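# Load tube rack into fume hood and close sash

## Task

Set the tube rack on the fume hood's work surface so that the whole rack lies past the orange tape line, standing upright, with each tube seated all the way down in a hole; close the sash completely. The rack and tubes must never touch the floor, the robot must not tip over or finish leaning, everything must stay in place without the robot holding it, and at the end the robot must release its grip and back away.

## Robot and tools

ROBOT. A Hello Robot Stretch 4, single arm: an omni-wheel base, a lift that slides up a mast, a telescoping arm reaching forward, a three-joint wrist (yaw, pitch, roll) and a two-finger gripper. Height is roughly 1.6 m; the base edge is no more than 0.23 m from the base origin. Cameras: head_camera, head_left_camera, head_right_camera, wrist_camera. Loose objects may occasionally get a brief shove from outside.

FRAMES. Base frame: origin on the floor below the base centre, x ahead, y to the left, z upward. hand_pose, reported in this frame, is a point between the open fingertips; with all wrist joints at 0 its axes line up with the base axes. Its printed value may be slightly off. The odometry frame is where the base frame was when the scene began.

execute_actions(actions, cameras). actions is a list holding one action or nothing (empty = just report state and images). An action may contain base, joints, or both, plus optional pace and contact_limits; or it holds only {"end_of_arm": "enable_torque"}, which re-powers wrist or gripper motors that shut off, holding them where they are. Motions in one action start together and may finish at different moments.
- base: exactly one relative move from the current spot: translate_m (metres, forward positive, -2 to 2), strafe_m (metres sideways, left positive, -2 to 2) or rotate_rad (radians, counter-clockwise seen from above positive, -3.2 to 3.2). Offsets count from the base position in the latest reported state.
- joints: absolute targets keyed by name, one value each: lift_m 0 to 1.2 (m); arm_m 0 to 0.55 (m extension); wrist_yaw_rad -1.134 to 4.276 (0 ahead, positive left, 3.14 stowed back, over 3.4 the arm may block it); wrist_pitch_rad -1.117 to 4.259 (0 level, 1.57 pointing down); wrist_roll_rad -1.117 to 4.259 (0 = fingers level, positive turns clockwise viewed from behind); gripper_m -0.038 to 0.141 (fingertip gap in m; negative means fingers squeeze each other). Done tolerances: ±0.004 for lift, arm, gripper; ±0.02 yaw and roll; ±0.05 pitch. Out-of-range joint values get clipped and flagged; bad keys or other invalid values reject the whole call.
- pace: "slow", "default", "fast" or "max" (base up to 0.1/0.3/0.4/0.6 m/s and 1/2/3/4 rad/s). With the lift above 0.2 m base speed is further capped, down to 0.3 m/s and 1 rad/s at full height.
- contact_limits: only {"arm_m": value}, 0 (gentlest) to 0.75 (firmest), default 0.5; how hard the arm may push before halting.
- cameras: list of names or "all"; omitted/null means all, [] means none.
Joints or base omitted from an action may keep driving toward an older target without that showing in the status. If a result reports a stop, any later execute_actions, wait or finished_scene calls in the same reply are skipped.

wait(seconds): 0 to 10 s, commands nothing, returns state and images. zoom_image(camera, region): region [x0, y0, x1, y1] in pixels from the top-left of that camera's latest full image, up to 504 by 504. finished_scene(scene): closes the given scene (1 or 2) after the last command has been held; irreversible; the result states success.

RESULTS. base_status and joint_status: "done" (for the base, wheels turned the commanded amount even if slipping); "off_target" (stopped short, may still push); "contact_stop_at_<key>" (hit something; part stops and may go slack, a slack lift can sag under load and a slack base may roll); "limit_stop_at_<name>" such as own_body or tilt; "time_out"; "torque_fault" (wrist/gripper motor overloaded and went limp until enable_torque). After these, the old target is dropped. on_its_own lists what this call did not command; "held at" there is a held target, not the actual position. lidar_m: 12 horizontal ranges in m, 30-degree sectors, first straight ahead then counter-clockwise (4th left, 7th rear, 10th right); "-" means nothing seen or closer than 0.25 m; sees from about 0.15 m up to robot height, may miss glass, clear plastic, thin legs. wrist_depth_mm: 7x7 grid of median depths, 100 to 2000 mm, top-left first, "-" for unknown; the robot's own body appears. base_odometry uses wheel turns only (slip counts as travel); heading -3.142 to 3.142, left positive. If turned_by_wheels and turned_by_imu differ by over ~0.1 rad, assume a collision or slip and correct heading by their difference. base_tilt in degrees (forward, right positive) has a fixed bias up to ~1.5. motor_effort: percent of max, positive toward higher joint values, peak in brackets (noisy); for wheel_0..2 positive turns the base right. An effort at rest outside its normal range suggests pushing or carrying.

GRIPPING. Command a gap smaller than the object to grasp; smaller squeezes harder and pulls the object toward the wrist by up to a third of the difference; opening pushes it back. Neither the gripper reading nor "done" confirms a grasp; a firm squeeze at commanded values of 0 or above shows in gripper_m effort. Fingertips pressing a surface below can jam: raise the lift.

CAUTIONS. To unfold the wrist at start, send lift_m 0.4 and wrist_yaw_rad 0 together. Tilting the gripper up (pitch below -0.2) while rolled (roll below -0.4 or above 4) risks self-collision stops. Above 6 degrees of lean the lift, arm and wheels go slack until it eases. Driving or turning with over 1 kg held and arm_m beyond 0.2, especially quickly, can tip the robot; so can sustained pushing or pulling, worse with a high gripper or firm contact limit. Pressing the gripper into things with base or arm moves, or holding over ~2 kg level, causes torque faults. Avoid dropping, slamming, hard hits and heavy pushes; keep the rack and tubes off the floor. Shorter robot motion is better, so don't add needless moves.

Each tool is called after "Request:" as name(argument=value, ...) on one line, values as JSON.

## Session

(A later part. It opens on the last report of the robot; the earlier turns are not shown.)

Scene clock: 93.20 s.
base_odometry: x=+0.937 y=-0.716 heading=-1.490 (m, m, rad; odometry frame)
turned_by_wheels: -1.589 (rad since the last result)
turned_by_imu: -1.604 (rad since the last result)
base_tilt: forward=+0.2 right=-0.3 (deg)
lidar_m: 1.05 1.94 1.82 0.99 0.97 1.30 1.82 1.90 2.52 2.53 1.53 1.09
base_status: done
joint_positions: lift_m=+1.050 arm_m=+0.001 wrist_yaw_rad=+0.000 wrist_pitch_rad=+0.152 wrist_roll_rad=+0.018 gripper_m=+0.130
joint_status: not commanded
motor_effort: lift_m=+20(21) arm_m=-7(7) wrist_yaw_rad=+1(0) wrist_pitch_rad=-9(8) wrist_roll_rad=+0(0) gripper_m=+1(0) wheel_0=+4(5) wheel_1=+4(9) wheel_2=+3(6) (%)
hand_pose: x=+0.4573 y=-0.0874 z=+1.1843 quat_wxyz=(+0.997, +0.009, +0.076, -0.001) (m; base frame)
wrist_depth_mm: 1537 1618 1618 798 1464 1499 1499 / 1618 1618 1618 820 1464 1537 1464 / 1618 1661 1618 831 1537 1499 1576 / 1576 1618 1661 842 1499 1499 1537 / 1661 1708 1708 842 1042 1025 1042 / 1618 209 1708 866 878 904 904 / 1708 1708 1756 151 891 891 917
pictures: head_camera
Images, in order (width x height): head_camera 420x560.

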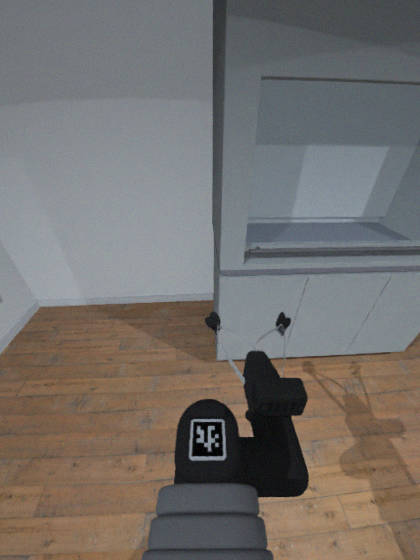

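Request:
execute_actions(actions=[{"base":{"strafe_m":-0.6},"joints":{"lift_m":1.2,"wrist_pitch_rad":1.2,"wrist_roll_rad":1.57,"gripper_m":0.09}}], cameras=[])

Request:
execute_actions(actions=[{"base":{"translate_m":0.33},"joints":{"arm_m":0.2}}], cameras=["head_camera","wrist_camera","head_left_camera"])

Scene clock: 96.90 s.
base_odometry: x=+0.339 y=-0.764 heading=-1.490 (m, m, rad; odometry frame)
turned_by_wheels: +0.000 (rad since the last result)
turned_by_imu: +0.000 (rad since the last result)
base_tilt: forward=+0.3 right=-0.3 (deg)
lidar_m: 1.06 1.10 2.49 1.58 1.58 1.91 1.81 1.84 2.09 1.91 2.46 1.12
base_status: done
joint_positions: lift_m=+1.200 arm_m=+0.001 wrist_yaw_rad=+0.000 wrist_pitch_rad=+1.200 wrist_roll_rad=+1.570 gripper_m=+0.090
joint_status: all done
motor_effort: lift_m=+22(20) arm_m=-7(7) wrist_yaw_rad=+0(2) wrist_pitch_rad=-4(5) wrist_roll_rad=+1(7) gripper_m=-2(0) wheel_0=+2(10) wheel_1=-4(12) wheel_2=+0(1) (%)
hand_pose: x=+0.2765 y=-0.0874 z=+1.1090 quat_wxyz=(+0.584, +0.583, +0.400, -0.399) (m; base frame)
wrist_depth_mm: 917 1160 1576 1464 1336 1255 1160 / 904 1138 1576 1464 1336 1229 1160 / 904 1138 1576 1430 1308 1229 1138 / 904 1160 1499 1430 1308 1229 1098 / 891 1118 1464 1430 1308 991 946 / 891 1078 224 1397 216 991 931 / 891 1042 1499 155 1255 1138 1078
pictures: none
No camera images: the call's "cameras" was empty. Leave "cameras" out to get every camera's image.

Scene clock: 99.47 s.
base_odometry: x=+0.366 y=-1.093 heading=-1.490 (m, m, rad; odometry frame)
turned_by_wheels: +0.000 (rad since the last result)
turned_by_imu: -0.002 (rad since the last result)
base_tilt: forward=+0.2 right=-0.2 (deg)
lidar_m: 0.73 0.75 2.15 2.37 1.65 2.16 2.14 2.20 2.04 1.94 1.10 0.77
base_status: done
joint_positions: lift_m=+1.200 arm_m=+0.199 wrist_yaw_rad=+0.000 wrist_pitch_rad=+1.201 wrist_roll_rad=+1.570 gripper_m=+0.090
joint_status: all done
motor_effort: lift_m=+21(22) arm_m=+7(7) wrist_yaw_rad=+2(2) wrist_pitch_rad=-4(4) wrist_roll_rad=+1(2) gripper_m=-1(1) wheel_0=+3(12) wheel_1=+2(8) wheel_2=-2(12) (%)
hand_pose: x=+0.4740 y=-0.0874 z=+1.1090 quat_wxyz=(+0.584, +0.583, +0.400, -0.399) (m; base frame)
wrist_depth_mm: 418 500 654 1078 1336 1229 1138 / 413 496 647 1078 1336 1205 1160 / 413 488 654 1042 1281 1229 1138 / 407 492 647 1042 1281 1229 1160 / 404 480 647 1025 1281 1182 946 / 397 473 224 1025 216 1182 917 / 394 466 603 155 1281 1160 1118
pictures: head_camera, head_left_camera, wrist_camera
Images, in order (width x height): head_camera 420x560, head_left_camera 420x672, wrist_camera 616x392.

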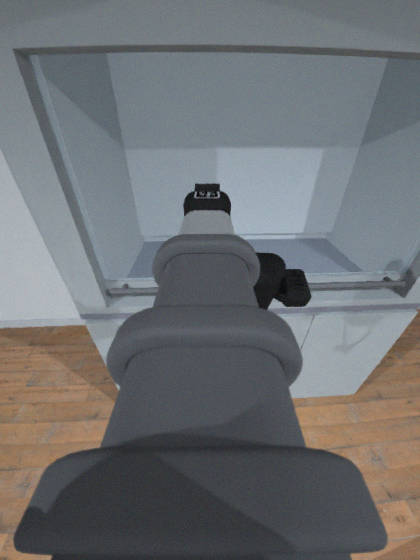

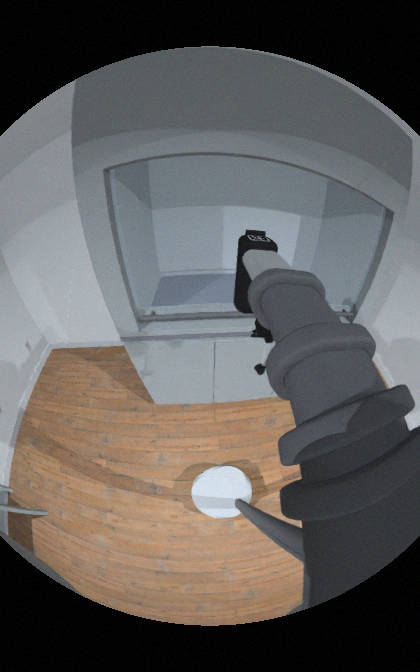

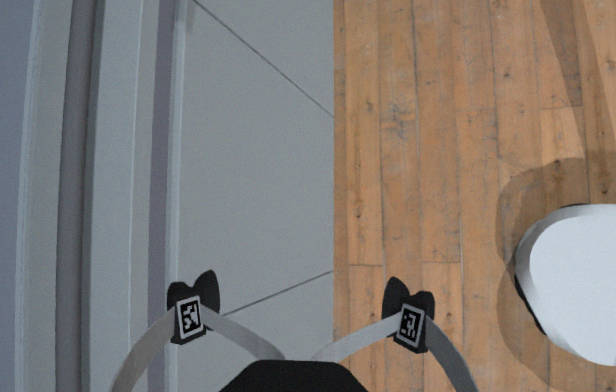

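Request:
execute_actions(actions=[{"joints":{"arm_m":0.46,"lift_m":1.17},"pace":"slow","contact_limits":{"arm_m":0.15}}], cameras=["wrist_camera","head_left_camera"])

Scene clock: 103.67 s.
base_odometry: x=+0.366 y=-1.093 heading=-1.490 (m, m, rad; odometry frame)
turned_by_wheels: +0.000 (rad since the last result)
turned_by_imu: -0.001 (rad since the last result)
base_tilt: forward=+0.3 right=-0.3 (deg)
lidar_m: 0.73 0.76 2.14 2.37 1.66 2.17 2.15 2.20 2.03 1.94 1.09 0.79
base_status: not commanded
joint_positions: lift_m=+1.170 arm_m=+0.459 wrist_yaw_rad=+0.000 wrist_pitch_rad=+1.201 wrist_roll_rad=+1.570 gripper_m=+0.090
joint_status: all done
motor_effort: lift_m=+13(18) arm_m=+7(5) wrist_yaw_rad=+2(1) wrist_pitch_rad=-3(3) wrist_roll_rad=+1(2) gripper_m=-2(1) wheel_0=+3(4) wheel_1=+2(2) wheel_2=-3(2) (%)
contact_limits: arm_m 0.15
hand_pose: x=+0.7340 y=-0.0874 z=+1.0796 quat_wxyz=(+0.584, +0.583, +0.400, -0.399) (m; base frame)
wrist_depth_mm: 539 484 307 362 842 1255 1138 / 535 480 306 357 831 1205 1118 / 530 469 306 355 788 1182 1118 / 525 466 287 349 788 1182 1098 / 521 462 286 347 768 1160 1098 / 512 459 223 345 215 1182 1118 / 504 436 279 155 580 1118 1078
pictures: head_left_camera, wrist_camera
Images, in order (width x height): head_left_camera 420x672, wrist_camera 616x392.

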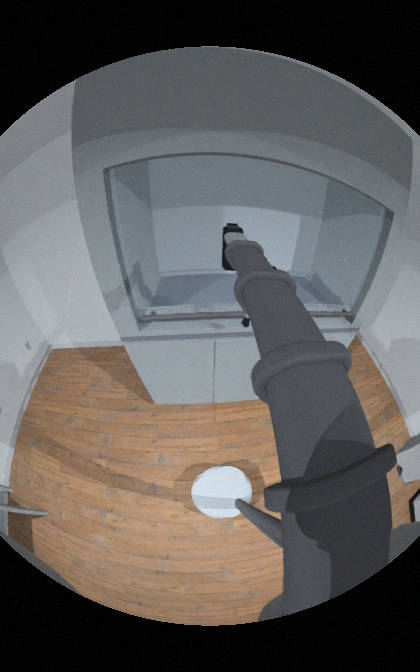

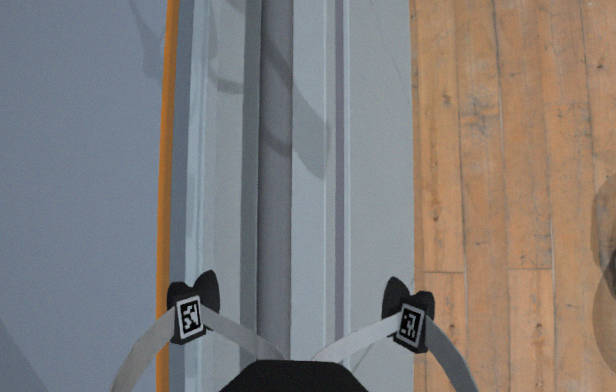

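Request:
execute_actions(actions=[{"joints":{"arm_m":0.505,"gripper_m":0.05},"pace":"slow","contact_limits":{"arm_m":0.15}}], cameras=[])

Request:
execute_actions(actions=[{"joints":{"lift_m":1.125},"pace":"slow"}], cameras=["wrist_camera"])

Scene clock: 106.00 s.
base_odometry: x=+0.366 y=-1.093 heading=-1.490 (m, m, rad; odometry frame)
turned_by_wheels: +0.000 (rad since the last result)
turned_by_imu: -0.001 (rad since the last result)
base_tilt: forward=+0.2 right=-0.2 (deg)
lidar_m: 0.72 0.76 2.15 2.36 1.64 2.16 2.14 2.20 2.02 1.95 1.10 0.78
base_status: not commanded
joint_positions: lift_m=+1.170 arm_m=+0.503 wrist_yaw_rad=-0.002 wrist_pitch_rad=+1.206 wrist_roll_rad=+1.570 gripper_m=+0.050
joint_status: all done
motor_effort: lift_m=+13(14) arm_m=+9(10) wrist_yaw_rad=+8(7) wrist_pitch_rad=-18(17) wrist_roll_rad=+1(1) gripper_m=-3(2) wheel_0=+3(3) wheel_1=+2(2) wheel_2=-2(2) (%)
contact_limits: arm_m 0.15
hand_pose: x=+0.7772 y=-0.0876 z=+1.0791 quat_wxyz=(+0.582, +0.583, +0.401, -0.401) (m; base frame)
wrist_depth_mm: 535 484 433 296 530 1182 1138 / 535 477 430 274 512 1229 1098 / 525 466 421 273 500 1182 1118 / 517 462 379 273 484 1205 1118 / 512 459 382 270 473 1182 1078 / 504 455 197 267 217 1138 1078 / 496 449 368 153 324 1160 1078
pictures: none
No camera images: the call's "cameras" was empty. Leave "cameras" out to get every camera's image.

Scene clock: 107.23 s.
base_odometry: x=+0.366 y=-1.093 heading=-1.490 (m, m, rad; odometry frame)
turned_by_wheels: +0.000 (rad since the last result)
turned_by_imu: +0.000 (rad since the last result)
base_tilt: forward=+0.2 right=-0.2 (deg)
lidar_m: 0.73 0.76 2.16 2.36 1.66 2.16 2.14 2.21 2.02 1.93 1.11 0.75
base_status: not commanded
joint_positions: lift_m=+1.126 arm_m=+0.503 wrist_yaw_rad=-0.004 wrist_pitch_rad=+1.204 wrist_roll_rad=+1.570 gripper_m=+0.050
joint_status: all done
motor_effort: lift_m=+9(13) arm_m=+9(9) wrist_yaw_rad=+13(13) wrist_pitch_rad=-13(18) wrist_roll_rad=+1(1) gripper_m=-1(2) wheel_0=+3(3) wheel_1=+2(2) wheel_2=-3(3) (%)
hand_pose: x=+0.7776 y=-0.0878 z=+1.0346 quat_wxyz=(+0.582, +0.583, +0.399, -0.401) (m; base frame)
wrist_depth_mm: 477 430 255 243 508 1160 1098 / 477 424 255 239 496 1182 1098 / 466 418 253 236 480 1138 1078 / 462 410 253 233 466 1138 1078 / 455 410 251 231 462 1118 1078 / 449 404 196 229 219 1118 1042 / 439 399 233 151 285 1118 1042
pictures: wrist_camera
Images, in order (width x height): wrist_camera 616x392.

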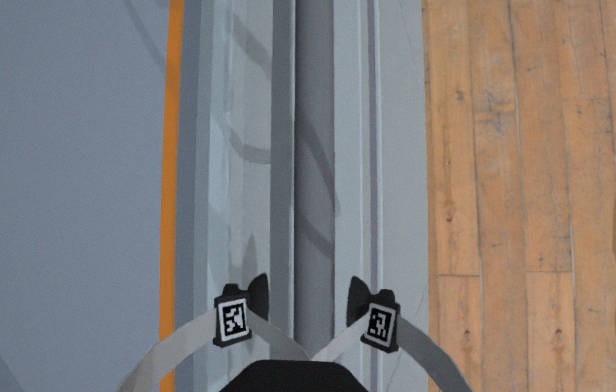

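Request:
execute_actions(actions=[{"joints":{"lift_m":1.095,"arm_m":0.495},"pace":"slow"}], cameras=["wrist_camera"])

Request:
execute_actions(actions=[{"joints":{"gripper_m":-0.02}}], cameras=["wrist_camera"])

Request:
execute_actions(actions=[{"joints":{"lift_m":1.2},"pace":"slow"}], cameras=["wrist_camera","head_left_camera"])

Scene clock: 108.60 s.
base_odometry: x=+0.366 y=-1.093 heading=-1.491 (m, m, rad; odometry frame)
turned_by_wheels: -0.001 (rad since the last result)
turned_by_imu: +0.002 (rad since the last result)
base_tilt: forward=+0.3 right=-0.2 (deg)
lidar_m: 0.72 0.75 2.15 2.35 1.65 2.17 2.14 2.20 2.03 1.94 1.11 0.77
base_status: not commanded
joint_positions: lift_m=+1.111 arm_m=+0.498 wrist_yaw_rad=-0.004 wrist_pitch_rad=+1.202 wrist_roll_rad=+1.571 gripper_m=+0.050
joint_status: lift_m contact_stop (moved -0.015 of -0.031); the others done
on_its_own: lift_m is slack since a contact_stop (your +1.095 is given up)
motor_effort: lift_m=+18(17) arm_m=+0(9) wrist_yaw_rad=+12(18) wrist_pitch_rad=-7(11) wrist_roll_rad=-2(2) gripper_m=-2(2) wheel_0=-1(3) wheel_1=-3(3) wheel_2=-6(6) (%)
hand_pose: x=+0.7723 y=-0.0879 z=+1.0198 quat_wxyz=(+0.582, +0.584, +0.399, -0.401) (m; base frame)
wrist_depth_mm: 455 407 250 289 549 1138 1078 / 449 404 250 285 539 1138 1078 / 445 397 250 283 521 1138 1060 / 439 392 247 277 500 1138 1078 / 436 389 245 277 496 1138 1078 / 427 382 196 273 218 1118 1025 / 418 382 231 153 293 1098 1025
pictures: wrist_camera
Images, in order (width x height): wrist_camera 616x392.

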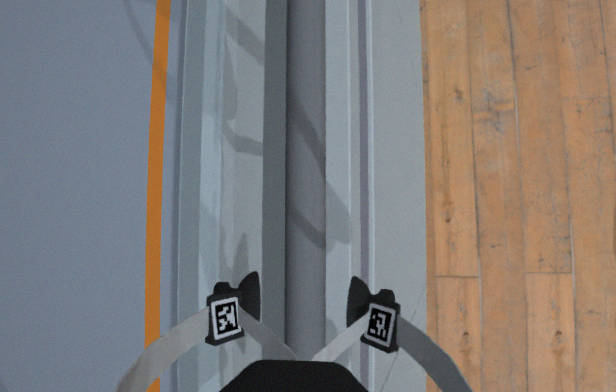

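not run: a stop came earlier in this reply.

not run: a stop came earlier in this reply.

Request:
execute_actions(actions=[{"joints":{"gripper_m":-0.025}}], cameras=["wrist_camera"])

Request:
execute_actions(actions=[{"joints":{"lift_m":1.2},"pace":"slow"}], cameras=["wrist_camera","head_left_camera"])

Scene clock: 110.30 s.
base_odometry: x=+0.366 y=-1.093 heading=-1.491 (m, m, rad; odometry frame)
turned_by_wheels: +0.000 (rad since the last result)
turned_by_imu: +0.000 (rad since the last result)
base_tilt: forward=+0.2 right=-0.2 (deg)
lidar_m: 0.72 0.76 2.15 2.36 1.66 2.17 2.15 2.19 2.04 1.94 1.09 0.76
base_status: not commanded
joint_positions: lift_m=+1.107 arm_m=+0.498 wrist_yaw_rad=+0.003 wrist_pitch_rad=+1.199 wrist_roll_rad=+1.570 gripper_m=-0.024
joint_status: all done
on_its_own: lift_m is slack since a contact_stop (your +1.095 is given up)
motor_effort: lift_m=+19(22) arm_m=+0(0) wrist_yaw_rad=-5(15) wrist_pitch_rad=+1(10) wrist_roll_rad=+1(2) gripper_m=-34(35) wheel_0=-1(2) wheel_1=-3(3) wheel_2=-3(6) (%)
hand_pose: x=+0.7737 y=-0.0871 z=+1.0161 quat_wxyz=(+0.585, +0.583, +0.400, -0.398) (m; base frame)
wrist_depth_mm: 439 392 246 276 525 1138 1060 / 430 392 236 226 517 1118 1060 / 427 382 233 224 508 1118 1060 / 424 377 231 222 500 1118 1025 / 418 375 229 220 492 1118 1042 / 410 373 189 210 399 1138 1042 / 407 152 221 209 293 1078 1025
pictures: wrist_camera
Images, in order (width x height): wrist_camera 616x392.

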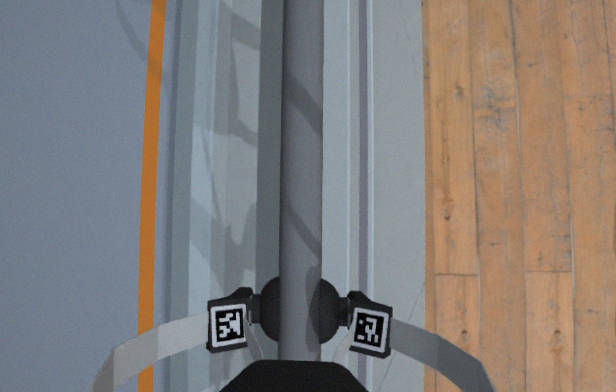

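Scene clock: 111.23 s.
base_odometry: x=+0.366 y=-1.093 heading=-1.490 (m, m, rad; odometry frame)
turned_by_wheels: +0.000 (rad since the last result)
turned_by_imu: -0.001 (rad since the last result)
base_tilt: forward=+0.2 right=-0.3 (deg)
lidar_m: 0.73 0.75 2.15 2.36 1.62 2.16 2.13 2.19 2.04 1.95 1.10 0.78
base_status: not commanded
joint_positions: lift_m=+1.119 arm_m=+0.498 wrist_yaw_rad=+0.001 wrist_pitch_rad=+1.200 wrist_roll_rad=+1.570 gripper_m=-0.024
joint_status: lift_m contact_stop (moved +0.012 of +0.093)
on_its_own: lift_m is slack since a contact_stop (your +1.200 is given up)
motor_effort: lift_m=+18(37) arm_m=+0(0) wrist_yaw_rad=-1(12) wrist_pitch_rad=+1(8) wrist_roll_rad=+1(1) gripper_m=-30(41) wheel_0=+0(1) wheel_1=-2(3) wheel_2=+0(3) (%)
hand_pose: x=+0.7734 y=-0.0873 z=+1.0280 quat_wxyz=(+0.584, +0.583, +0.400, -0.399) (m; base frame)
wrist_depth_mm: 469 415 245 229 517 1160 1078 / 459 413 236 225 508 1182 1060 / 455 404 233 223 496 1138 1078 / 445 402 230 220 484 1138 1060 / 442 392 229 220 484 1138 1042 / 436 392 190 210 394 1098 1025 / 430 153 221 209 289 1078 1025
pictures: head_left_camera, wrist_camera
Images, in order (width x height): head_left_camera 420x672, wrist_camera 616x392.

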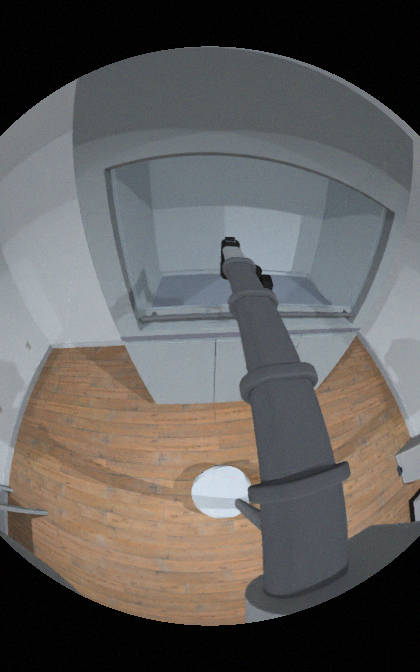

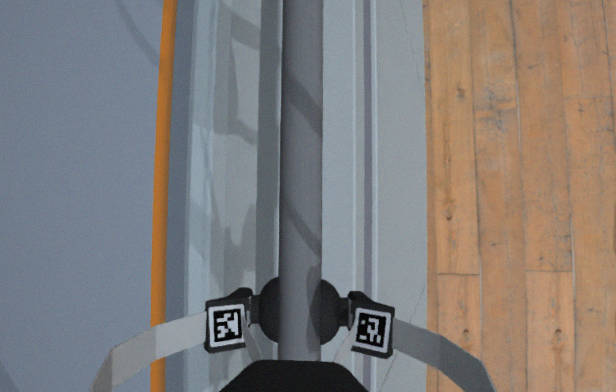

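Gripped and moving. Inch.

Request:
execute_actions(actions=[{"joints":{"lift_m":1.2},"pace":"max"}], cameras=[])

Scene clock: 112.27 s.
base_odometry: x=+0.366 y=-1.093 heading=-1.490 (m, m, rad; odometry frame)
turned_by_wheels: +0.000 (rad since the last result)
turned_by_imu: +0.001 (rad since the last result)
base_tilt: forward=+0.3 right=-0.2 (deg)
lidar_m: 0.73 0.76 2.13 2.35 1.64 2.15 2.14 2.22 2.02 1.93 1.09 0.77
base_status: not commanded
joint_positions: lift_m=+1.200 arm_m=+0.498 wrist_yaw_rad=+0.000 wrist_pitch_rad=+1.201 wrist_roll_rad=+1.570 gripper_m=-0.024
joint_status: all done
motor_effort: lift_m=+21(34) arm_m=+0(0) wrist_yaw_rad=+2(10) wrist_pitch_rad=-4(19) wrist_roll_rad=+1(1) gripper_m=-19(40) wheel_0=-1(4) wheel_1=-2(2) wheel_2=+0(6) (%)
hand_pose: x=+0.7730 y=-0.0874 z=+1.1090 quat_wxyz=(+0.584, +0.583, +0.400, -0.399) (m; base frame)
wrist_depth_mm: 585 525 466 309 530 1229 1138 / 585 517 466 304 512 1229 1138 / 569 508 459 304 504 1205 1138 / 564 504 459 300 496 1205 1118 / 554 500 452 297 484 1205 1118 / 549 496 399 200 484 1205 1078 / 539 477 399 182 177 1182 1098
pictures: none
No camera images: the call's "cameras" was empty. Leave "cameras" out to get every camera's image.

Request:
execute_actions(actions=[{"joints":{"gripper_m":0.07,"arm_m":0.3,"wrist_pitch_rad":0.7}}], cameras=[])

Request:
execute_actions(actions=[{"joints":{"lift_m":1.05}}], cameras=["wrist_camera","head_left_camera"])

Scene clock: 114.33 s.
base_odometry: x=+0.366 y=-1.093 heading=-1.491 (m, m, rad; odometry frame)
turned_by_wheels: +0.000 (rad since the last result)
turned_by_imu: -0.001 (rad since the last result)
base_tilt: forward=+0.3 right=-0.3 (deg)
lidar_m: 0.73 0.74 2.17 2.36 1.65 2.16 2.15 2.19 2.04 1.94 1.10 0.78
base_status: not commanded
joint_positions: lift_m=+1.200 arm_m=+0.301 wrist_yaw_rad=+0.000 wrist_pitch_rad=+0.702 wrist_roll_rad=+1.570 gripper_m=+0.070
joint_status: all done
motor_effort: lift_m=+20(21) arm_m=-7(8) wrist_yaw_rad=+2(24) wrist_pitch_rad=-8(85) wrist_roll_rad=+0(1) gripper_m=-2(18) wheel_0=+0(1) wheel_1=-2(2) wheel_2=-5(5) (%)
hand_pose: x=+0.6924 y=-0.0875 z=+1.1917 quat_wxyz=(+0.664, +0.664, +0.243, -0.243) (m; base frame)
wrist_depth_mm: 759 866 904 661 469 564 866 / 750 831 878 647 455 554 842 / 741 854 891 640 449 549 809 / 741 854 854 627 442 535 768 / 732 831 842 615 439 530 759 / 723 809 212 603 216 530 750 / 732 768 798 158 377 521 750
pictures: none
No camera images: the call's "cameras" was empty. Leave "cameras" out to get every camera's image.

Scene clock: 116.03 s.
base_odometry: x=+0.366 y=-1.093 heading=-1.491 (m, m, rad; odometry frame)
turned_by_wheels: +0.000 (rad since the last result)
turned_by_imu: +0.000 (rad since the last result)
base_tilt: forward=+0.1 right=-0.3 (deg)
lidar_m: 0.73 0.75 2.15 2.35 1.66 2.18 2.15 2.21 2.06 1.92 1.09 0.77
base_status: not commanded
joint_positions: lift_m=+1.050 arm_m=+0.301 wrist_yaw_rad=+0.000 wrist_pitch_rad=+0.702 wrist_roll_rad=+1.570 gripper_m=+0.070
joint_status: all done
motor_effort: lift_m=+14(16) arm_m=-7(7) wrist_yaw_rad=+1(1) wrist_pitch_rad=-7(7) wrist_roll_rad=+1(1) gripper_m=-4(2) wheel_0=-1(1) wheel_1=-2(2) wheel_2=-5(5) (%)
hand_pose: x=+0.6924 y=-0.0875 z=+1.0423 quat_wxyz=(+0.664, +0.664, +0.243, -0.243) (m; base frame)
wrist_depth_mm: 759 820 332 366 410 569 854 / 750 798 334 359 407 554 831 / 741 798 322 355 402 549 798 / 741 798 319 349 399 530 778 / 732 798 319 345 394 525 759 / 732 778 211 342 216 521 741 / 732 661 306 158 377 521 750
pictures: head_left_camera, wrist_camera
Images, in order (width x height): head_left_camera 420x672, wrist_camera 616x392.

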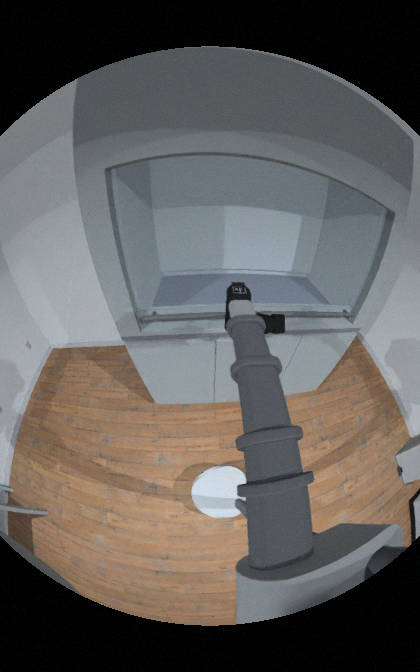

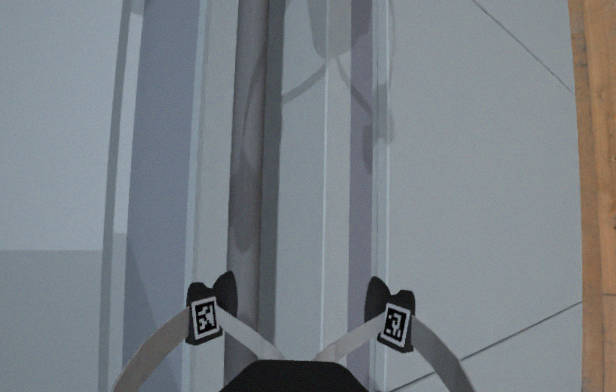

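Request:
execute_actions(actions=[{"joints":{"lift_m":1.03}}], cameras=[])

Request:
execute_actions(actions=[{"joints":{"arm_m":0.385},"pace":"slow","contact_limits":{"arm_m":0.15}}], cameras=["wrist_camera"])

Scene clock: 117.10 s.
base_odometry: x=+0.366 y=-1.093 heading=-1.491 (m, m, rad; odometry frame)
turned_by_wheels: +0.000 (rad since the last result)
turned_by_imu: +0.000 (rad since the last result)
base_tilt: forward=+0.2 right=-0.3 (deg)
lidar_m: 0.72 0.76 2.17 2.36 1.65 2.16 2.15 2.20 2.05 1.94 1.10 0.78
base_status: not commanded
joint_positions: lift_m=+1.030 arm_m=+0.301 wrist_yaw_rad=+0.000 wrist_pitch_rad=+0.702 wrist_roll_rad=+1.570 gripper_m=+0.070
joint_status: all done
motor_effort: lift_m=+14(13) arm_m=-7(8) wrist_yaw_rad=+2(2) wrist_pitch_rad=-7(7) wrist_roll_rad=+1(1) gripper_m=-3(3) wheel_0=+0(0) wheel_1=-2(2) wheel_2=-4(4) (%)
hand_pose: x=+0.6924 y=-0.0875 z=+1.0223 quat_wxyz=(+0.664, +0.664, +0.243, -0.243) (m; base frame)
wrist_depth_mm: 741 820 314 351 413 569 866 / 750 798 319 343 407 559 820 / 741 798 315 342 402 544 798 / 732 798 304 338 399 539 788 / 732 778 301 332 392 530 759 / 723 759 212 332 216 521 741 / 723 462 268 157 375 517 750
pictures: none
No camera images: the call's "cameras" was empty. Leave "cameras" out to get every camera's image.

Scene clock: 119.23 s.
base_odometry: x=+0.366 y=-1.093 heading=-1.491 (m, m, rad; odometry frame)
turned_by_wheels: +0.000 (rad since the last result)
turned_by_imu: -0.001 (rad since the last result)
base_tilt: forward=+0.1 right=-0.3 (deg)
lidar_m: 0.73 0.77 2.17 2.36 1.67 2.15 2.14 2.22 2.02 1.93 1.09 0.77
base_status: not commanded
joint_positions: lift_m=+1.030 arm_m=+0.383 wrist_yaw_rad=-0.003 wrist_pitch_rad=+0.701 wrist_roll_rad=+1.570 gripper_m=+0.070
joint_status: all done
motor_effort: lift_m=+14(14) arm_m=+12(14) wrist_yaw_rad=+11(10) wrist_pitch_rad=-5(7) wrist_roll_rad=+1(1) gripper_m=-1(2) wheel_0=+0(0) wheel_1=-2(2) wheel_2=-5(4) (%)
contact_limits: arm_m 0.15
hand_pose: x=+0.7740 y=-0.0882 z=+1.0225 quat_wxyz=(+0.664, +0.664, +0.242, -0.244) (m; base frame)
wrist_depth_mm: 683 768 544 270 283 375 559 / 668 750 268 266 279 366 535 / 683 741 260 265 277 359 525 / 668 741 257 263 271 353 508 / 661 732 253 260 270 347 500 / 668 707 208 215 216 342 492 / 661 634 243 150 255 338 484
pictures: wrist_camera
Images, in order (width x height): wrist_camera 616x392.

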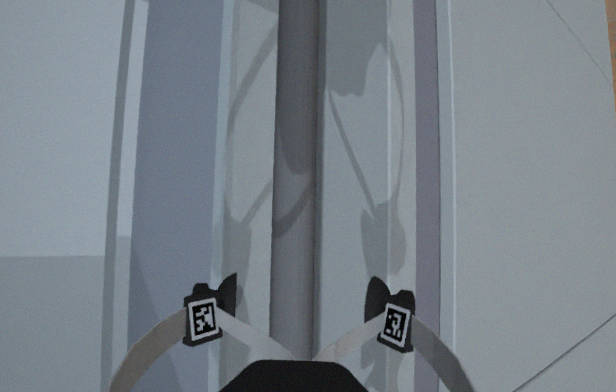

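Request:
execute_actions(actions=[{"joints":{"gripper_m":-0.025}}], cameras=["wrist_camera"])

Request:
execute_actions(actions=[{"joints":{"lift_m":1.2},"pace":"max"}], cameras=["wrist_camera"])

Scene clock: 121.13 s.
base_odometry: x=+0.366 y=-1.093 heading=-1.489 (m, m, rad; odometry frame)
turned_by_wheels: +0.001 (rad since the last result)
turned_by_imu: -0.018 (rad since the last result)
base_tilt: forward=+0.2 right=-0.2 (deg)
lidar_m: 0.73 0.76 2.12 2.36 1.65 2.12 2.14 2.19 2.07 1.94 1.10 0.78
base_status: not commanded
joint_positions: lift_m=+1.030 arm_m=+0.385 wrist_yaw_rad=+0.016 wrist_pitch_rad=+0.694 wrist_roll_rad=+1.570 gripper_m=-0.024
joint_status: all done
on_its_own: wrist_yaw_rad is at rest, and its effort (-44) is outside its rest range (-13 to +13)
motor_effort: lift_m=+20(20) arm_m=-2(12) wrist_yaw_rad=-44(45) wrist_pitch_rad=+17(18) wrist_roll_rad=+1(0) gripper_m=-38(38) wheel_0=-1(3) wheel_1=-2(2) wheel_2=+12(12) (%)
hand_pose: x=+0.7794 y=-0.0839 z=+1.0236 quat_wxyz=(+0.667, +0.663, +0.246, -0.235) (m; base frame)
wrist_depth_mm: 683 750 256 213 272 343 512 / 668 732 253 211 268 336 492 / 654 723 248 211 264 332 484 / 654 741 242 248 262 325 469 / 647 707 240 247 259 322 462 / 654 699 204 198 248 319 455 / 647 153 229 195 238 317 442
pictures: wrist_camera
Images, in order (width x height): wrist_camera 616x392.

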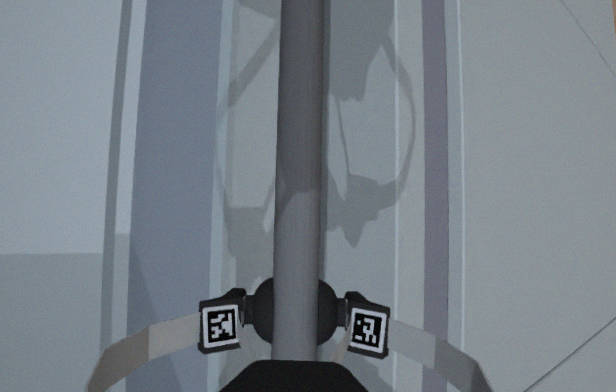

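Scene clock: 122.27 s.
base_odometry: x=+0.366 y=-1.093 heading=-1.490 (m, m, rad; odometry frame)
turned_by_wheels: -0.001 (rad since the last result)
turned_by_imu: +0.004 (rad since the last result)
base_tilt: forward=+0.1 right=-0.2 (deg)
lidar_m: 0.72 0.75 2.12 2.35 1.63 2.12 2.14 2.20 2.05 1.95 1.11 0.77
base_status: not commanded
joint_positions: lift_m=+1.200 arm_m=+0.385 wrist_yaw_rad=+0.000 wrist_pitch_rad=+0.702 wrist_roll_rad=+1.570 gripper_m=-0.024
joint_status: all done
motor_effort: lift_m=+20(38) arm_m=-2(3) wrist_yaw_rad=+1(47) wrist_pitch_rad=-6(75) wrist_roll_rad=+1(1) gripper_m=-20(41) wheel_0=+0(3) wheel_1=+0(2) wheel_2=-1(13) (%)
hand_pose: x=+0.7767 y=-0.0874 z=+1.1918 quat_wxyz=(+0.664, +0.664, +0.243, -0.243) (m; base frame)
wrist_depth_mm: 683 768 866 661 368 399 574 / 683 768 842 647 370 392 549 / 676 768 831 634 366 392 525 / 668 759 831 634 359 379 504 / 668 759 842 615 355 379 492 / 661 750 750 200 343 377 492 / 661 691 750 183 178 366 477
pictures: wrist_camera
Images, in order (width x height): wrist_camera 616x392.

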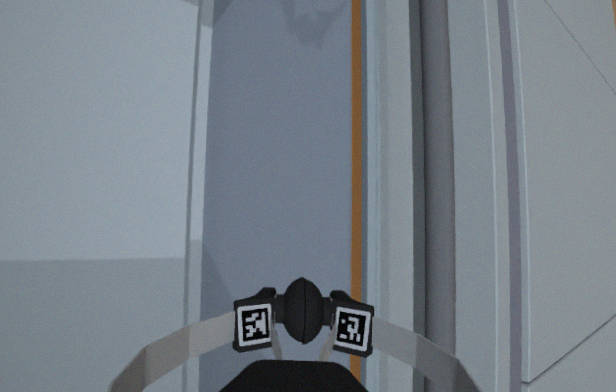

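Request:
execute_actions(actions=[{"joints":{"arm_m":0.2,"wrist_pitch_rad":0.3,"wrist_roll_rad":0.018,"gripper_m":-0.005}}], cameras=[])

Request:
execute_actions(actions=[{"joints":{"lift_m":0.91}}], cameras=["wrist_camera"])

Scene clock: 124.33 s.
base_odometry: x=+0.366 y=-1.093 heading=-1.490 (m, m, rad; odometry frame)
turned_by_wheels: +0.000 (rad since the last result)
turned_by_imu: -0.001 (rad since the last result)
base_tilt: forward=+0.3 right=-0.4 (deg)
lidar_m: 0.73 0.76 2.12 2.33 1.63 2.14 2.15 2.19 2.06 1.93 1.12 0.76
base_status: not commanded
joint_positions: lift_m=+1.200 arm_m=+0.201 wrist_yaw_rad=+0.000 wrist_pitch_rad=+0.302 wrist_roll_rad=+0.018 gripper_m=-0.005
joint_status: all done
motor_effort: lift_m=+20(20) arm_m=-7(9) wrist_yaw_rad=+1(1) wrist_pitch_rad=-9(14) wrist_roll_rad=-1(6) gripper_m=-10(20) wheel_0=+0(0) wheel_1=-1(0) wheel_2=-1(1) (%)
hand_pose: x=+0.6476 y=-0.0874 z=+1.2921 quat_wxyz=(+0.989, +0.009, +0.151, -0.001) (m; base frame)
wrist_depth_mm: 778 891 878 878 917 917 917 / 778 891 904 931 931 946 946 / 768 931 946 960 976 991 991 / 778 960 976 1008 1008 1025 1042 / 778 1008 1042 1025 1060 1078 1060 / 750 854 866 202 904 904 904 / 668 668 654 169 177 723 741
pictures: none
No camera images: the call's "cameras" was empty. Leave "cameras" out to get every camera's image.

Scene clock: 126.60 s.
base_odometry: x=+0.366 y=-1.093 heading=-1.490 (m, m, rad; odometry frame)
turned_by_wheels: +0.000 (rad since the last result)
turned_by_imu: -0.001 (rad since the last result)
base_tilt: forward=+0.1 right=-0.2 (deg)
lidar_m: 0.73 0.75 2.14 2.35 1.65 2.12 2.13 2.20 2.06 1.94 1.10 0.77
base_status: not commanded
joint_positions: lift_m=+0.910 arm_m=+0.201 wrist_yaw_rad=+0.000 wrist_pitch_rad=+0.302 wrist_roll_rad=+0.018 gripper_m=-0.005
joint_status: all done
motor_effort: lift_m=+14(22) arm_m=-7(7) wrist_yaw_rad=+2(2) wrist_pitch_rad=-9(9) wrist_roll_rad=-1(1) gripper_m=-9(11) wheel_0=+0(0) wheel_1=+0(0) wheel_2=-1(1) (%)
hand_pose: x=+0.6476 y=-0.0874 z=+1.0026 quat_wxyz=(+0.989, +0.009, +0.151, -0.001) (m; base frame)
wrist_depth_mm: 778 866 891 878 904 917 917 / 778 904 917 931 917 946 946 / 707 931 946 946 960 991 991 / 315 320 329 375 379 382 345 / 370 379 387 397 407 415 421 / 332 338 340 203 351 362 366 / 355 353 357 170 178 379 389
pictures: wrist_camera
Images, in order (width x height): wrist_camera 616x392.

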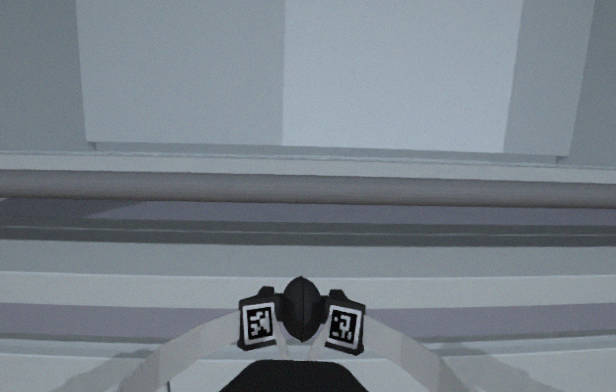

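Request:
execute_actions(actions=[{"joints":{"lift_m":0.888}}], cameras=[])

Request:
execute_actions(actions=[{"joints":{"arm_m":0.36},"pace":"slow","contact_limits":{"arm_m":0.15}}], cameras=["wrist_camera"])

Request:
execute_actions(actions=[{"joints":{"lift_m":0.95},"pace":"max"}], cameras=["wrist_camera"])

Scene clock: 127.83 s.
base_odometry: x=+0.366 y=-1.093 heading=-1.490 (m, m, rad; odometry frame)
turned_by_wheels: +0.000 (rad since the last result)
turned_by_imu: +0.000 (rad since the last result)
base_tilt: forward=+0.2 right=-0.2 (deg)
lidar_m: 0.73 0.76 2.12 2.35 1.64 2.13 2.15 2.21 2.06 1.94 1.12 0.79
base_status: not commanded
joint_positions: lift_m=+0.888 arm_m=+0.201 wrist_yaw_rad=+0.000 wrist_pitch_rad=+0.302 wrist_roll_rad=+0.018 gripper_m=-0.005
joint_status: all done
motor_effort: lift_m=+13(13) arm_m=-7(7) wrist_yaw_rad=+2(1) wrist_pitch_rad=-8(8) wrist_roll_rad=-2(1) gripper_m=-10(11) wheel_0=+0(0) wheel_1=+0(0) wheel_2=-1(1) (%)
hand_pose: x=+0.6476 y=-0.0874 z=+0.9806 quat_wxyz=(+0.989, +0.009, +0.151, -0.001) (m; base frame)
wrist_depth_mm: 778 854 891 891 904 917 931 / 778 904 904 917 946 946 960 / 353 355 362 366 377 960 976 / 439 449 466 477 609 621 469 / 327 332 336 343 349 355 359 / 332 338 338 202 351 362 370 / 349 349 357 170 178 377 387
pictures: none
No camera images: the call's "cameras" was empty. Leave "cameras" out to get every camera's image.

Scene clock: 130.70 s.
base_odometry: x=+0.366 y=-1.093 heading=-1.490 (m, m, rad; odometry frame)
turned_by_wheels: +0.000 (rad since the last result)
turned_by_imu: -0.001 (rad since the last result)
base_tilt: forward=+0.2 right=-0.3 (deg)
lidar_m: 0.73 0.75 2.13 2.36 1.64 2.14 2.15 2.20 2.05 1.95 1.10 0.77
base_status: not commanded
joint_positions: lift_m=+0.888 arm_m=+0.359 wrist_yaw_rad=+0.000 wrist_pitch_rad=+0.302 wrist_roll_rad=+0.018 gripper_m=-0.005
joint_status: all done
motor_effort: lift_m=+14(14) arm_m=+7(9) wrist_yaw_rad=+0(1) wrist_pitch_rad=-9(8) wrist_roll_rad=-1(1) gripper_m=-10(9) wheel_0=+0(0) wheel_1=+0(0) wheel_2=-1(1) (%)
contact_limits: arm_m 0.15
hand_pose: x=+0.8050 y=-0.0874 z=+0.9806 quat_wxyz=(+0.989, +0.009, +0.151, -0.001) (m; base frame)
wrist_depth_mm: 715 723 741 750 759 768 768 / 741 750 768 778 788 788 788 / 759 778 788 788 820 831 842 / 165 169 208 213 216 218 224 / 278 285 293 176 177 180 183 / 236 242 245 202 254 257 258 / 191 190 186 170 178 206 206
pictures: wrist_camera
Images, in order (width x height): wrist_camera 616x392.

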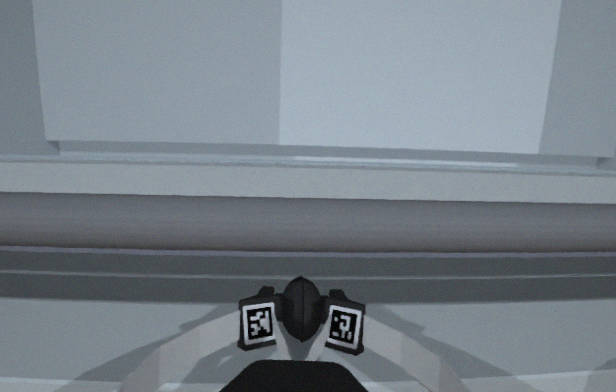

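Scene clock: 131.80 s.
base_odometry: x=+0.366 y=-1.093 heading=-1.490 (m, m, rad; odometry frame)
turned_by_wheels: +0.000 (rad since the last result)
turned_by_imu: +0.000 (rad since the last result)
base_tilt: forward=+0.2 right=-0.2 (deg)
lidar_m: 0.73 0.75 2.13 2.36 1.63 2.13 2.14 2.21 2.05 1.95 1.10 0.79
base_status: not commanded
joint_positions: lift_m=+0.945 arm_m=+0.359 wrist_yaw_rad=-0.002 wrist_pitch_rad=+0.315 wrist_roll_rad=+0.016 gripper_m=-0.005
joint_status: lift_m contact_stop (moved +0.057 of +0.062)
on_its_own: lift_m is slack since a contact_stop (your +0.950 is given up); wrist_pitch_rad is at rest, and its effort (-46) is outside its rest range (-23 to +23)
motor_effort: lift_m=+18(31) arm_m=+7(7) wrist_yaw_rad=+8(13) wrist_pitch_rad=-46(100) wrist_roll_rad=+6(8) gripper_m=-8(12) wheel_0=+0(0) wheel_1=+0(0) wheel_2=-3(3) (%)
hand_pose: x=+0.8037 y=-0.0881 z=+1.0339 quat_wxyz=(+0.988, +0.008, +0.157, -0.002) (m; base frame)
wrist_depth_mm: 723 715 732 750 759 759 778 / 732 768 759 778 778 798 798 / 759 788 798 798 820 820 831 / 230 741 768 798 809 842 878 / 172 176 180 184 187 190 193 / 287 294 176 187 182 310 312 / 255 254 216 181 178 277 283
pictures: wrist_camera
Images, in order (width x height): wrist_camera 616x392.

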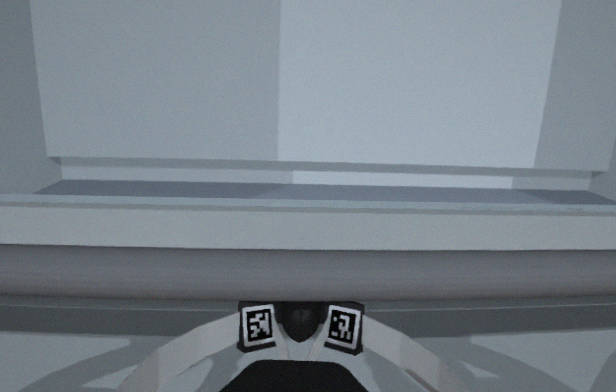

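Request:
execute_actions(actions=[])

Scene clock: 132.57 s.
base_odometry: x=+0.366 y=-1.093 heading=-1.490 (m, m, rad; odometry frame)
turned_by_wheels: +0.000 (rad since the last result)
turned_by_imu: +0.000 (rad since the last result)
base_tilt: forward=+0.4 right=-0.2 (deg)
lidar_m: 0.73 0.76 2.11 2.36 1.66 2.13 2.15 2.20 2.07 1.94 1.10 0.77
base_status: not commanded
joint_positions: lift_m=+0.945 arm_m=+0.359 wrist_yaw_rad=-0.002 wrist_pitch_rad=+0.315 wrist_roll_rad=+0.016 gripper_m=-0.005
joint_status: lift_m contact_stop (moved +0.057 of +0.062)
on_its_own: lift_m is slack since a contact_stop (your +0.950 is given up); wrist_pitch_rad is at rest, and its effort (-45) is outside its rest range (-23 to +23)
motor_effort: lift_m=+18(31) arm_m=+7(7) wrist_yaw_rad=+6(13) wrist_pitch_rad=-45(100) wrist_roll_rad=+6(8) gripper_m=-9(12) wheel_0=+1(0) wheel_1=+0(0) wheel_2=-3(3) (%)
hand_pose: x=+0.8037 y=-0.0881 z=+1.0339 quat_wxyz=(+0.988, +0.008, +0.157, -0.002) (m; base frame)
wrist_depth_mm: 707 715 723 741 750 768 778 / 732 750 768 778 778 798 809 / 759 778 788 798 809 831 831 / 230 741 768 778 820 842 878 / 172 177 180 184 187 191 193 / 287 293 176 188 182 309 312 / 257 255 216 180 178 276 282
pictures: head_camera, head_left_camera, head_right_camera, wrist_camera
Images, in order (width x height): head_camera 420x560, head_left_camera 420x672, head_right_camera 420x672, wrist_camera 616x392.

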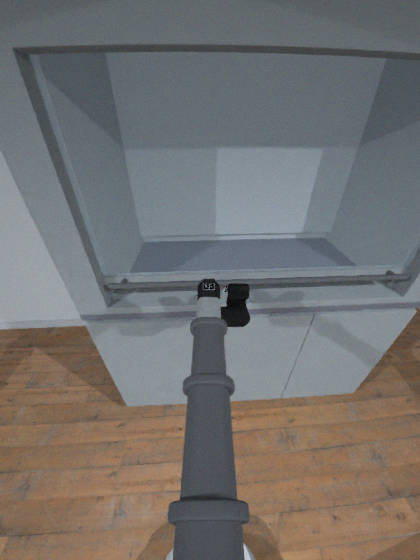

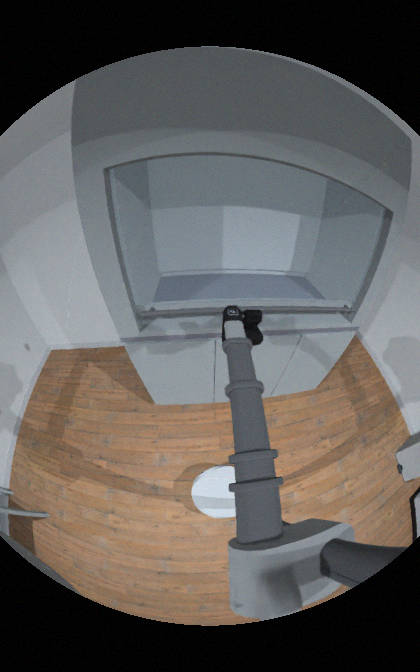

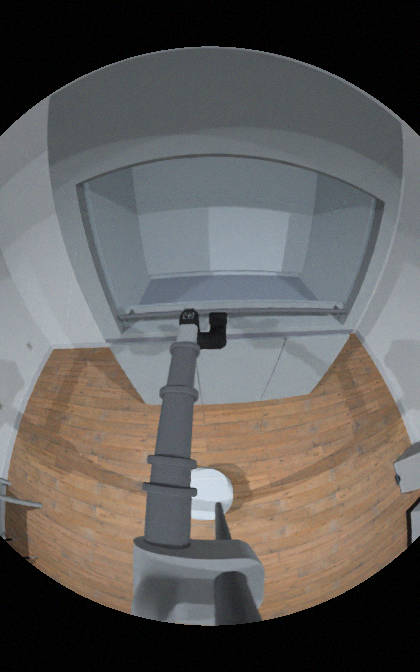

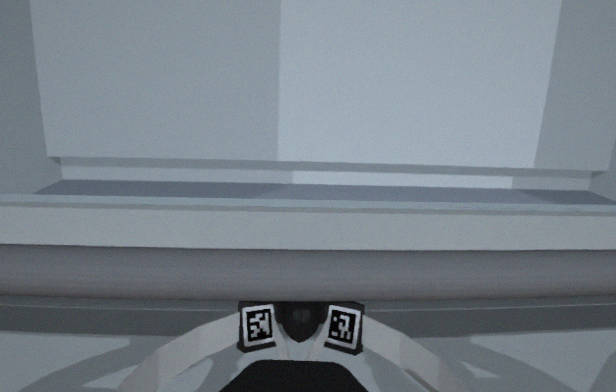

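Request:
execute_actions(actions=[{"joints":{"lift_m":1.0},"pace":"max"}], cameras=["head_left_camera"])

Scene clock: 133.83 s.
base_odometry: x=+0.366 y=-1.093 heading=-1.490 (m, m, rad; odometry frame)
turned_by_wheels: +0.000 (rad since the last result)
turned_by_imu: +0.000 (rad since the last result)
base_tilt: forward=+0.2 right=-0.2 (deg)
lidar_m: 0.73 0.75 2.14 2.35 1.67 2.13 2.15 2.21 2.06 1.95 1.12 0.78
base_status: not commanded
joint_positions: lift_m=+0.979 arm_m=+0.359 wrist_yaw_rad=-0.002 wrist_pitch_rad=+0.312 wrist_roll_rad=+0.017 gripper_m=-0.005
joint_status: lift_m contact_stop (moved +0.034 of +0.055)
on_its_own: lift_m is slack since a contact_stop (your +1.000 is given up); wrist_pitch_rad is at rest, and its effort (-36) is outside its rest range (-23 to +23)
motor_effort: lift_m=+18(31) arm_m=+8(7) wrist_yaw_rad=+9(16) wrist_pitch_rad=-36(100) wrist_roll_rad=+5(6) gripper_m=-9(12) wheel_0=+0(0) wheel_1=+0(0) wheel_2=-4(5) (%)
hand_pose: x=+0.8040 y=-0.0881 z=+1.0686 quat_wxyz=(+0.988, +0.008, +0.155, -0.002) (m; base frame)
wrist_depth_mm: 715 732 732 750 750 759 768 / 741 750 778 778 778 788 809 / 778 788 778 798 809 831 842 / 230 798 809 820 842 842 878 / 172 176 179 183 187 190 192 / 399 399 175 187 182 424 410 / 306 304 300 170 176 330 332
pictures: head_left_camera
Images, in order (width x height): head_left_camera 420x672.

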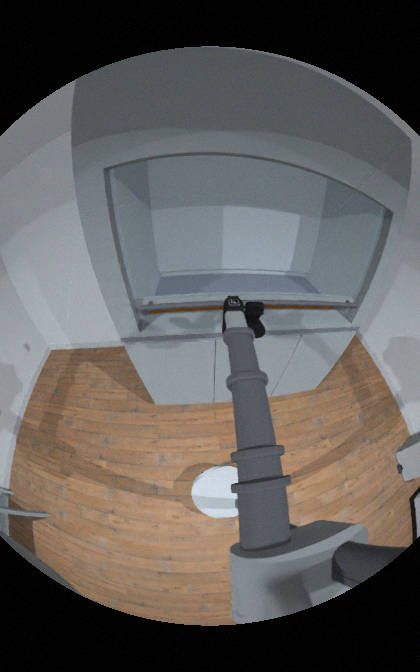

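Request:
execute_actions(actions=[{"joints":{"lift_m":1.04},"pace":"max"}], cameras=[])

Request:
execute_actions(actions=[{"joints":{"lift_m":1.08},"pace":"max"}], cameras=[])

Scene clock: 135.17 s.
base_odometry: x=+0.366 y=-1.093 heading=-1.490 (m, m, rad; odometry frame)
turned_by_wheels: +0.000 (rad since the last result)
turned_by_imu: +0.000 (rad since the last result)
base_tilt: forward=+0.2 right=-0.3 (deg)
lidar_m: 0.73 0.75 2.12 2.35 1.66 2.14 2.14 2.20 2.08 1.93 1.10 0.78
base_status: not commanded
joint_positions: lift_m=+1.014 arm_m=+0.359 wrist_yaw_rad=-0.002 wrist_pitch_rad=+0.312 wrist_roll_rad=+0.016 gripper_m=-0.005
joint_status: lift_m contact_stop (moved +0.035 of +0.061)
on_its_own: lift_m is slack since a contact_stop (your +1.040 is given up); wrist_pitch_rad is at rest, and its effort (-37) is outside its rest range (-23 to +23)
motor_effort: lift_m=+18(34) arm_m=+7(7) wrist_yaw_rad=+8(16) wrist_pitch_rad=-37(100) wrist_roll_rad=+5(6) gripper_m=-9(11) wheel_0=+0(0) wheel_1=+0(0) wheel_2=-4(4) (%)
hand_pose: x=+0.8040 y=-0.0881 z=+1.1033 quat_wxyz=(+0.988, +0.008, +0.156, -0.002) (m; base frame)
wrist_depth_mm: 715 723 741 741 750 759 778 / 741 750 759 768 778 798 820 / 778 778 798 788 831 820 842 / 230 809 809 831 842 842 866 / 172 175 179 183 187 191 193 / 452 455 176 188 182 480 496 / 373 351 345 170 176 404 404
pictures: none
No camera images: the call's "cameras" was empty. Leave "cameras" out to get every camera's image.

not run: a stop came earlier in this reply.

Works fine; continue this way.

Request:
execute_actions(actions=[{"joints":{"lift_m":1.07},"pace":"max"}], cameras=[])

Scene clock: 136.40 s.
base_odometry: x=+0.366 y=-1.093 heading=-1.490 (m, m, rad; odometry frame)
turned_by_wheels: +0.000 (rad since the last result)
turned_by_imu: +0.000 (rad since the last result)
base_tilt: forward=+0.2 right=-0.3 (deg)
lidar_m: 0.73 0.76 2.14 2.35 1.64 2.14 2.15 2.20 2.05 1.93 1.10 0.77
base_status: not commanded
joint_positions: lift_m=+1.048 arm_m=+0.359 wrist_yaw_rad=-0.002 wrist_pitch_rad=+0.312 wrist_roll_rad=+0.016 gripper_m=-0.005
joint_status: lift_m contact_stop (moved +0.034 of +0.056)
on_its_own: lift_m is slack since a contact_stop (your +1.070 is given up); wrist_pitch_rad is at rest, and its effort (-37) is outside its rest range (-23 to +23)
motor_effort: lift_m=+18(33) arm_m=+7(7) wrist_yaw_rad=+8(17) wrist_pitch_rad=-37(100) wrist_roll_rad=+5(6) gripper_m=-8(12) wheel_0=+0(0) wheel_1=+0(0) wheel_2=-4(5) (%)
hand_pose: x=+0.8040 y=-0.0880 z=+1.1374 quat_wxyz=(+0.988, +0.008, +0.156, -0.002) (m; base frame)
wrist_depth_mm: 715 723 741 741 750 768 778 / 732 750 759 778 778 798 788 / 759 778 788 798 809 820 842 / 229 809 798 820 831 842 878 / 171 175 179 184 187 190 192 / 508 508 175 187 181 539 569 / 445 442 436 171 176 477 480
pictures: none
No camera images: the call's "cameras" was empty. Leave "cameras" out to get every camera's image.

Request:
execute_actions(actions=[{"joints":{"lift_m":1.1},"pace":"max"}], cameras=[])

Scene clock: 137.60 s.
base_odometry: x=+0.366 y=-1.093 heading=-1.490 (m, m, rad; odometry frame)
turned_by_wheels: +0.000 (rad since the last result)
turned_by_imu: +0.000 (rad since the last result)
base_tilt: forward=+0.2 right=-0.2 (deg)
lidar_m: 0.73 0.75 2.14 2.35 1.64 2.14 2.14 2.21 2.05 1.96 1.10 0.78
base_status: not commanded
joint_positions: lift_m=+1.081 arm_m=+0.359 wrist_yaw_rad=-0.002 wrist_pitch_rad=+0.313 wrist_roll_rad=+0.016 gripper_m=-0.005
joint_status: lift_m contact_stop (moved +0.033 of +0.052)
on_its_own: lift_m is slack since a contact_stop (your +1.100 is given up); wrist_pitch_rad is at rest, and its effort (-37) is outside its rest range (-23 to +23)
motor_effort: lift_m=+18(34) arm_m=+7(7) wrist_yaw_rad=+7(16) wrist_pitch_rad=-37(100) wrist_roll_rad=+4(6) gripper_m=-9(10) wheel_0=+0(0) wheel_1=+0(1) wheel_2=-4(5) (%)
hand_pose: x=+0.8040 y=-0.0880 z=+1.1705 quat_wxyz=(+0.988, +0.008, +0.156, -0.002) (m; base frame)
wrist_depth_mm: 707 715 741 741 759 759 768 / 750 750 759 768 778 798 809 / 759 778 809 798 809 831 842 / 231 809 820 820 842 854 854 / 171 175 180 183 187 190 192 / 559 559 176 187 182 591 609 / 488 480 329 171 175 525 525
pictures: none
No camera images: the call's "cameras" was empty. Leave "cameras" out to get every camera's image.

Request:
execute_actions(actions=[{"joints":{"lift_m":1.14},"pace":"max"}], cameras=[])

Scene clock: 138.87 s.
base_odometry: x=+0.366 y=-1.093 heading=-1.490 (m, m, rad; odometry frame)
turned_by_wheels: +0.000 (rad since the last result)
turned_by_imu: +0.000 (rad since the last result)
base_tilt: forward=+0.3 right=-0.4 (deg)
lidar_m: 0.73 0.76 2.15 2.34 1.63 2.13 2.14 2.20 2.06 1.94 1.10 0.77
base_status: not commanded
joint_positions: lift_m=+1.115 arm_m=+0.359 wrist_yaw_rad=-0.002 wrist_pitch_rad=+0.312 wrist_roll_rad=+0.017 gripper_m=-0.005
joint_status: lift_m contact_stop (moved +0.034 of +0.059)
on_its_own: lift_m is slack since a contact_stop (your +1.140 is given up); wrist_pitch_rad is at rest, and its effort (-37) is outside its rest range (-23 to +23)
motor_effort: lift_m=+18(35) arm_m=+7(7) wrist_yaw_rad=+6(17) wrist_pitch_rad=-37(100) wrist_roll_rad=+5(7) gripper_m=-10(12) wheel_0=+0(0) wheel_1=+0(0) wheel_2=-5(4) (%)
hand_pose: x=+0.8040 y=-0.0880 z=+1.2050 quat_wxyz=(+0.988, +0.008, +0.155, -0.002) (m; base frame)
wrist_depth_mm: 707 732 732 741 750 768 778 / 741 759 759 768 798 798 809 / 759 778 798 809 809 831 842 / 230 798 820 831 842 854 866 / 171 176 179 183 187 190 192 / 621 621 176 187 181 647 668 / 539 535 353 170 176 585 591
pictures: none
No camera images: the call's "cameras" was empty. Leave "cameras" out to get every camera's image.


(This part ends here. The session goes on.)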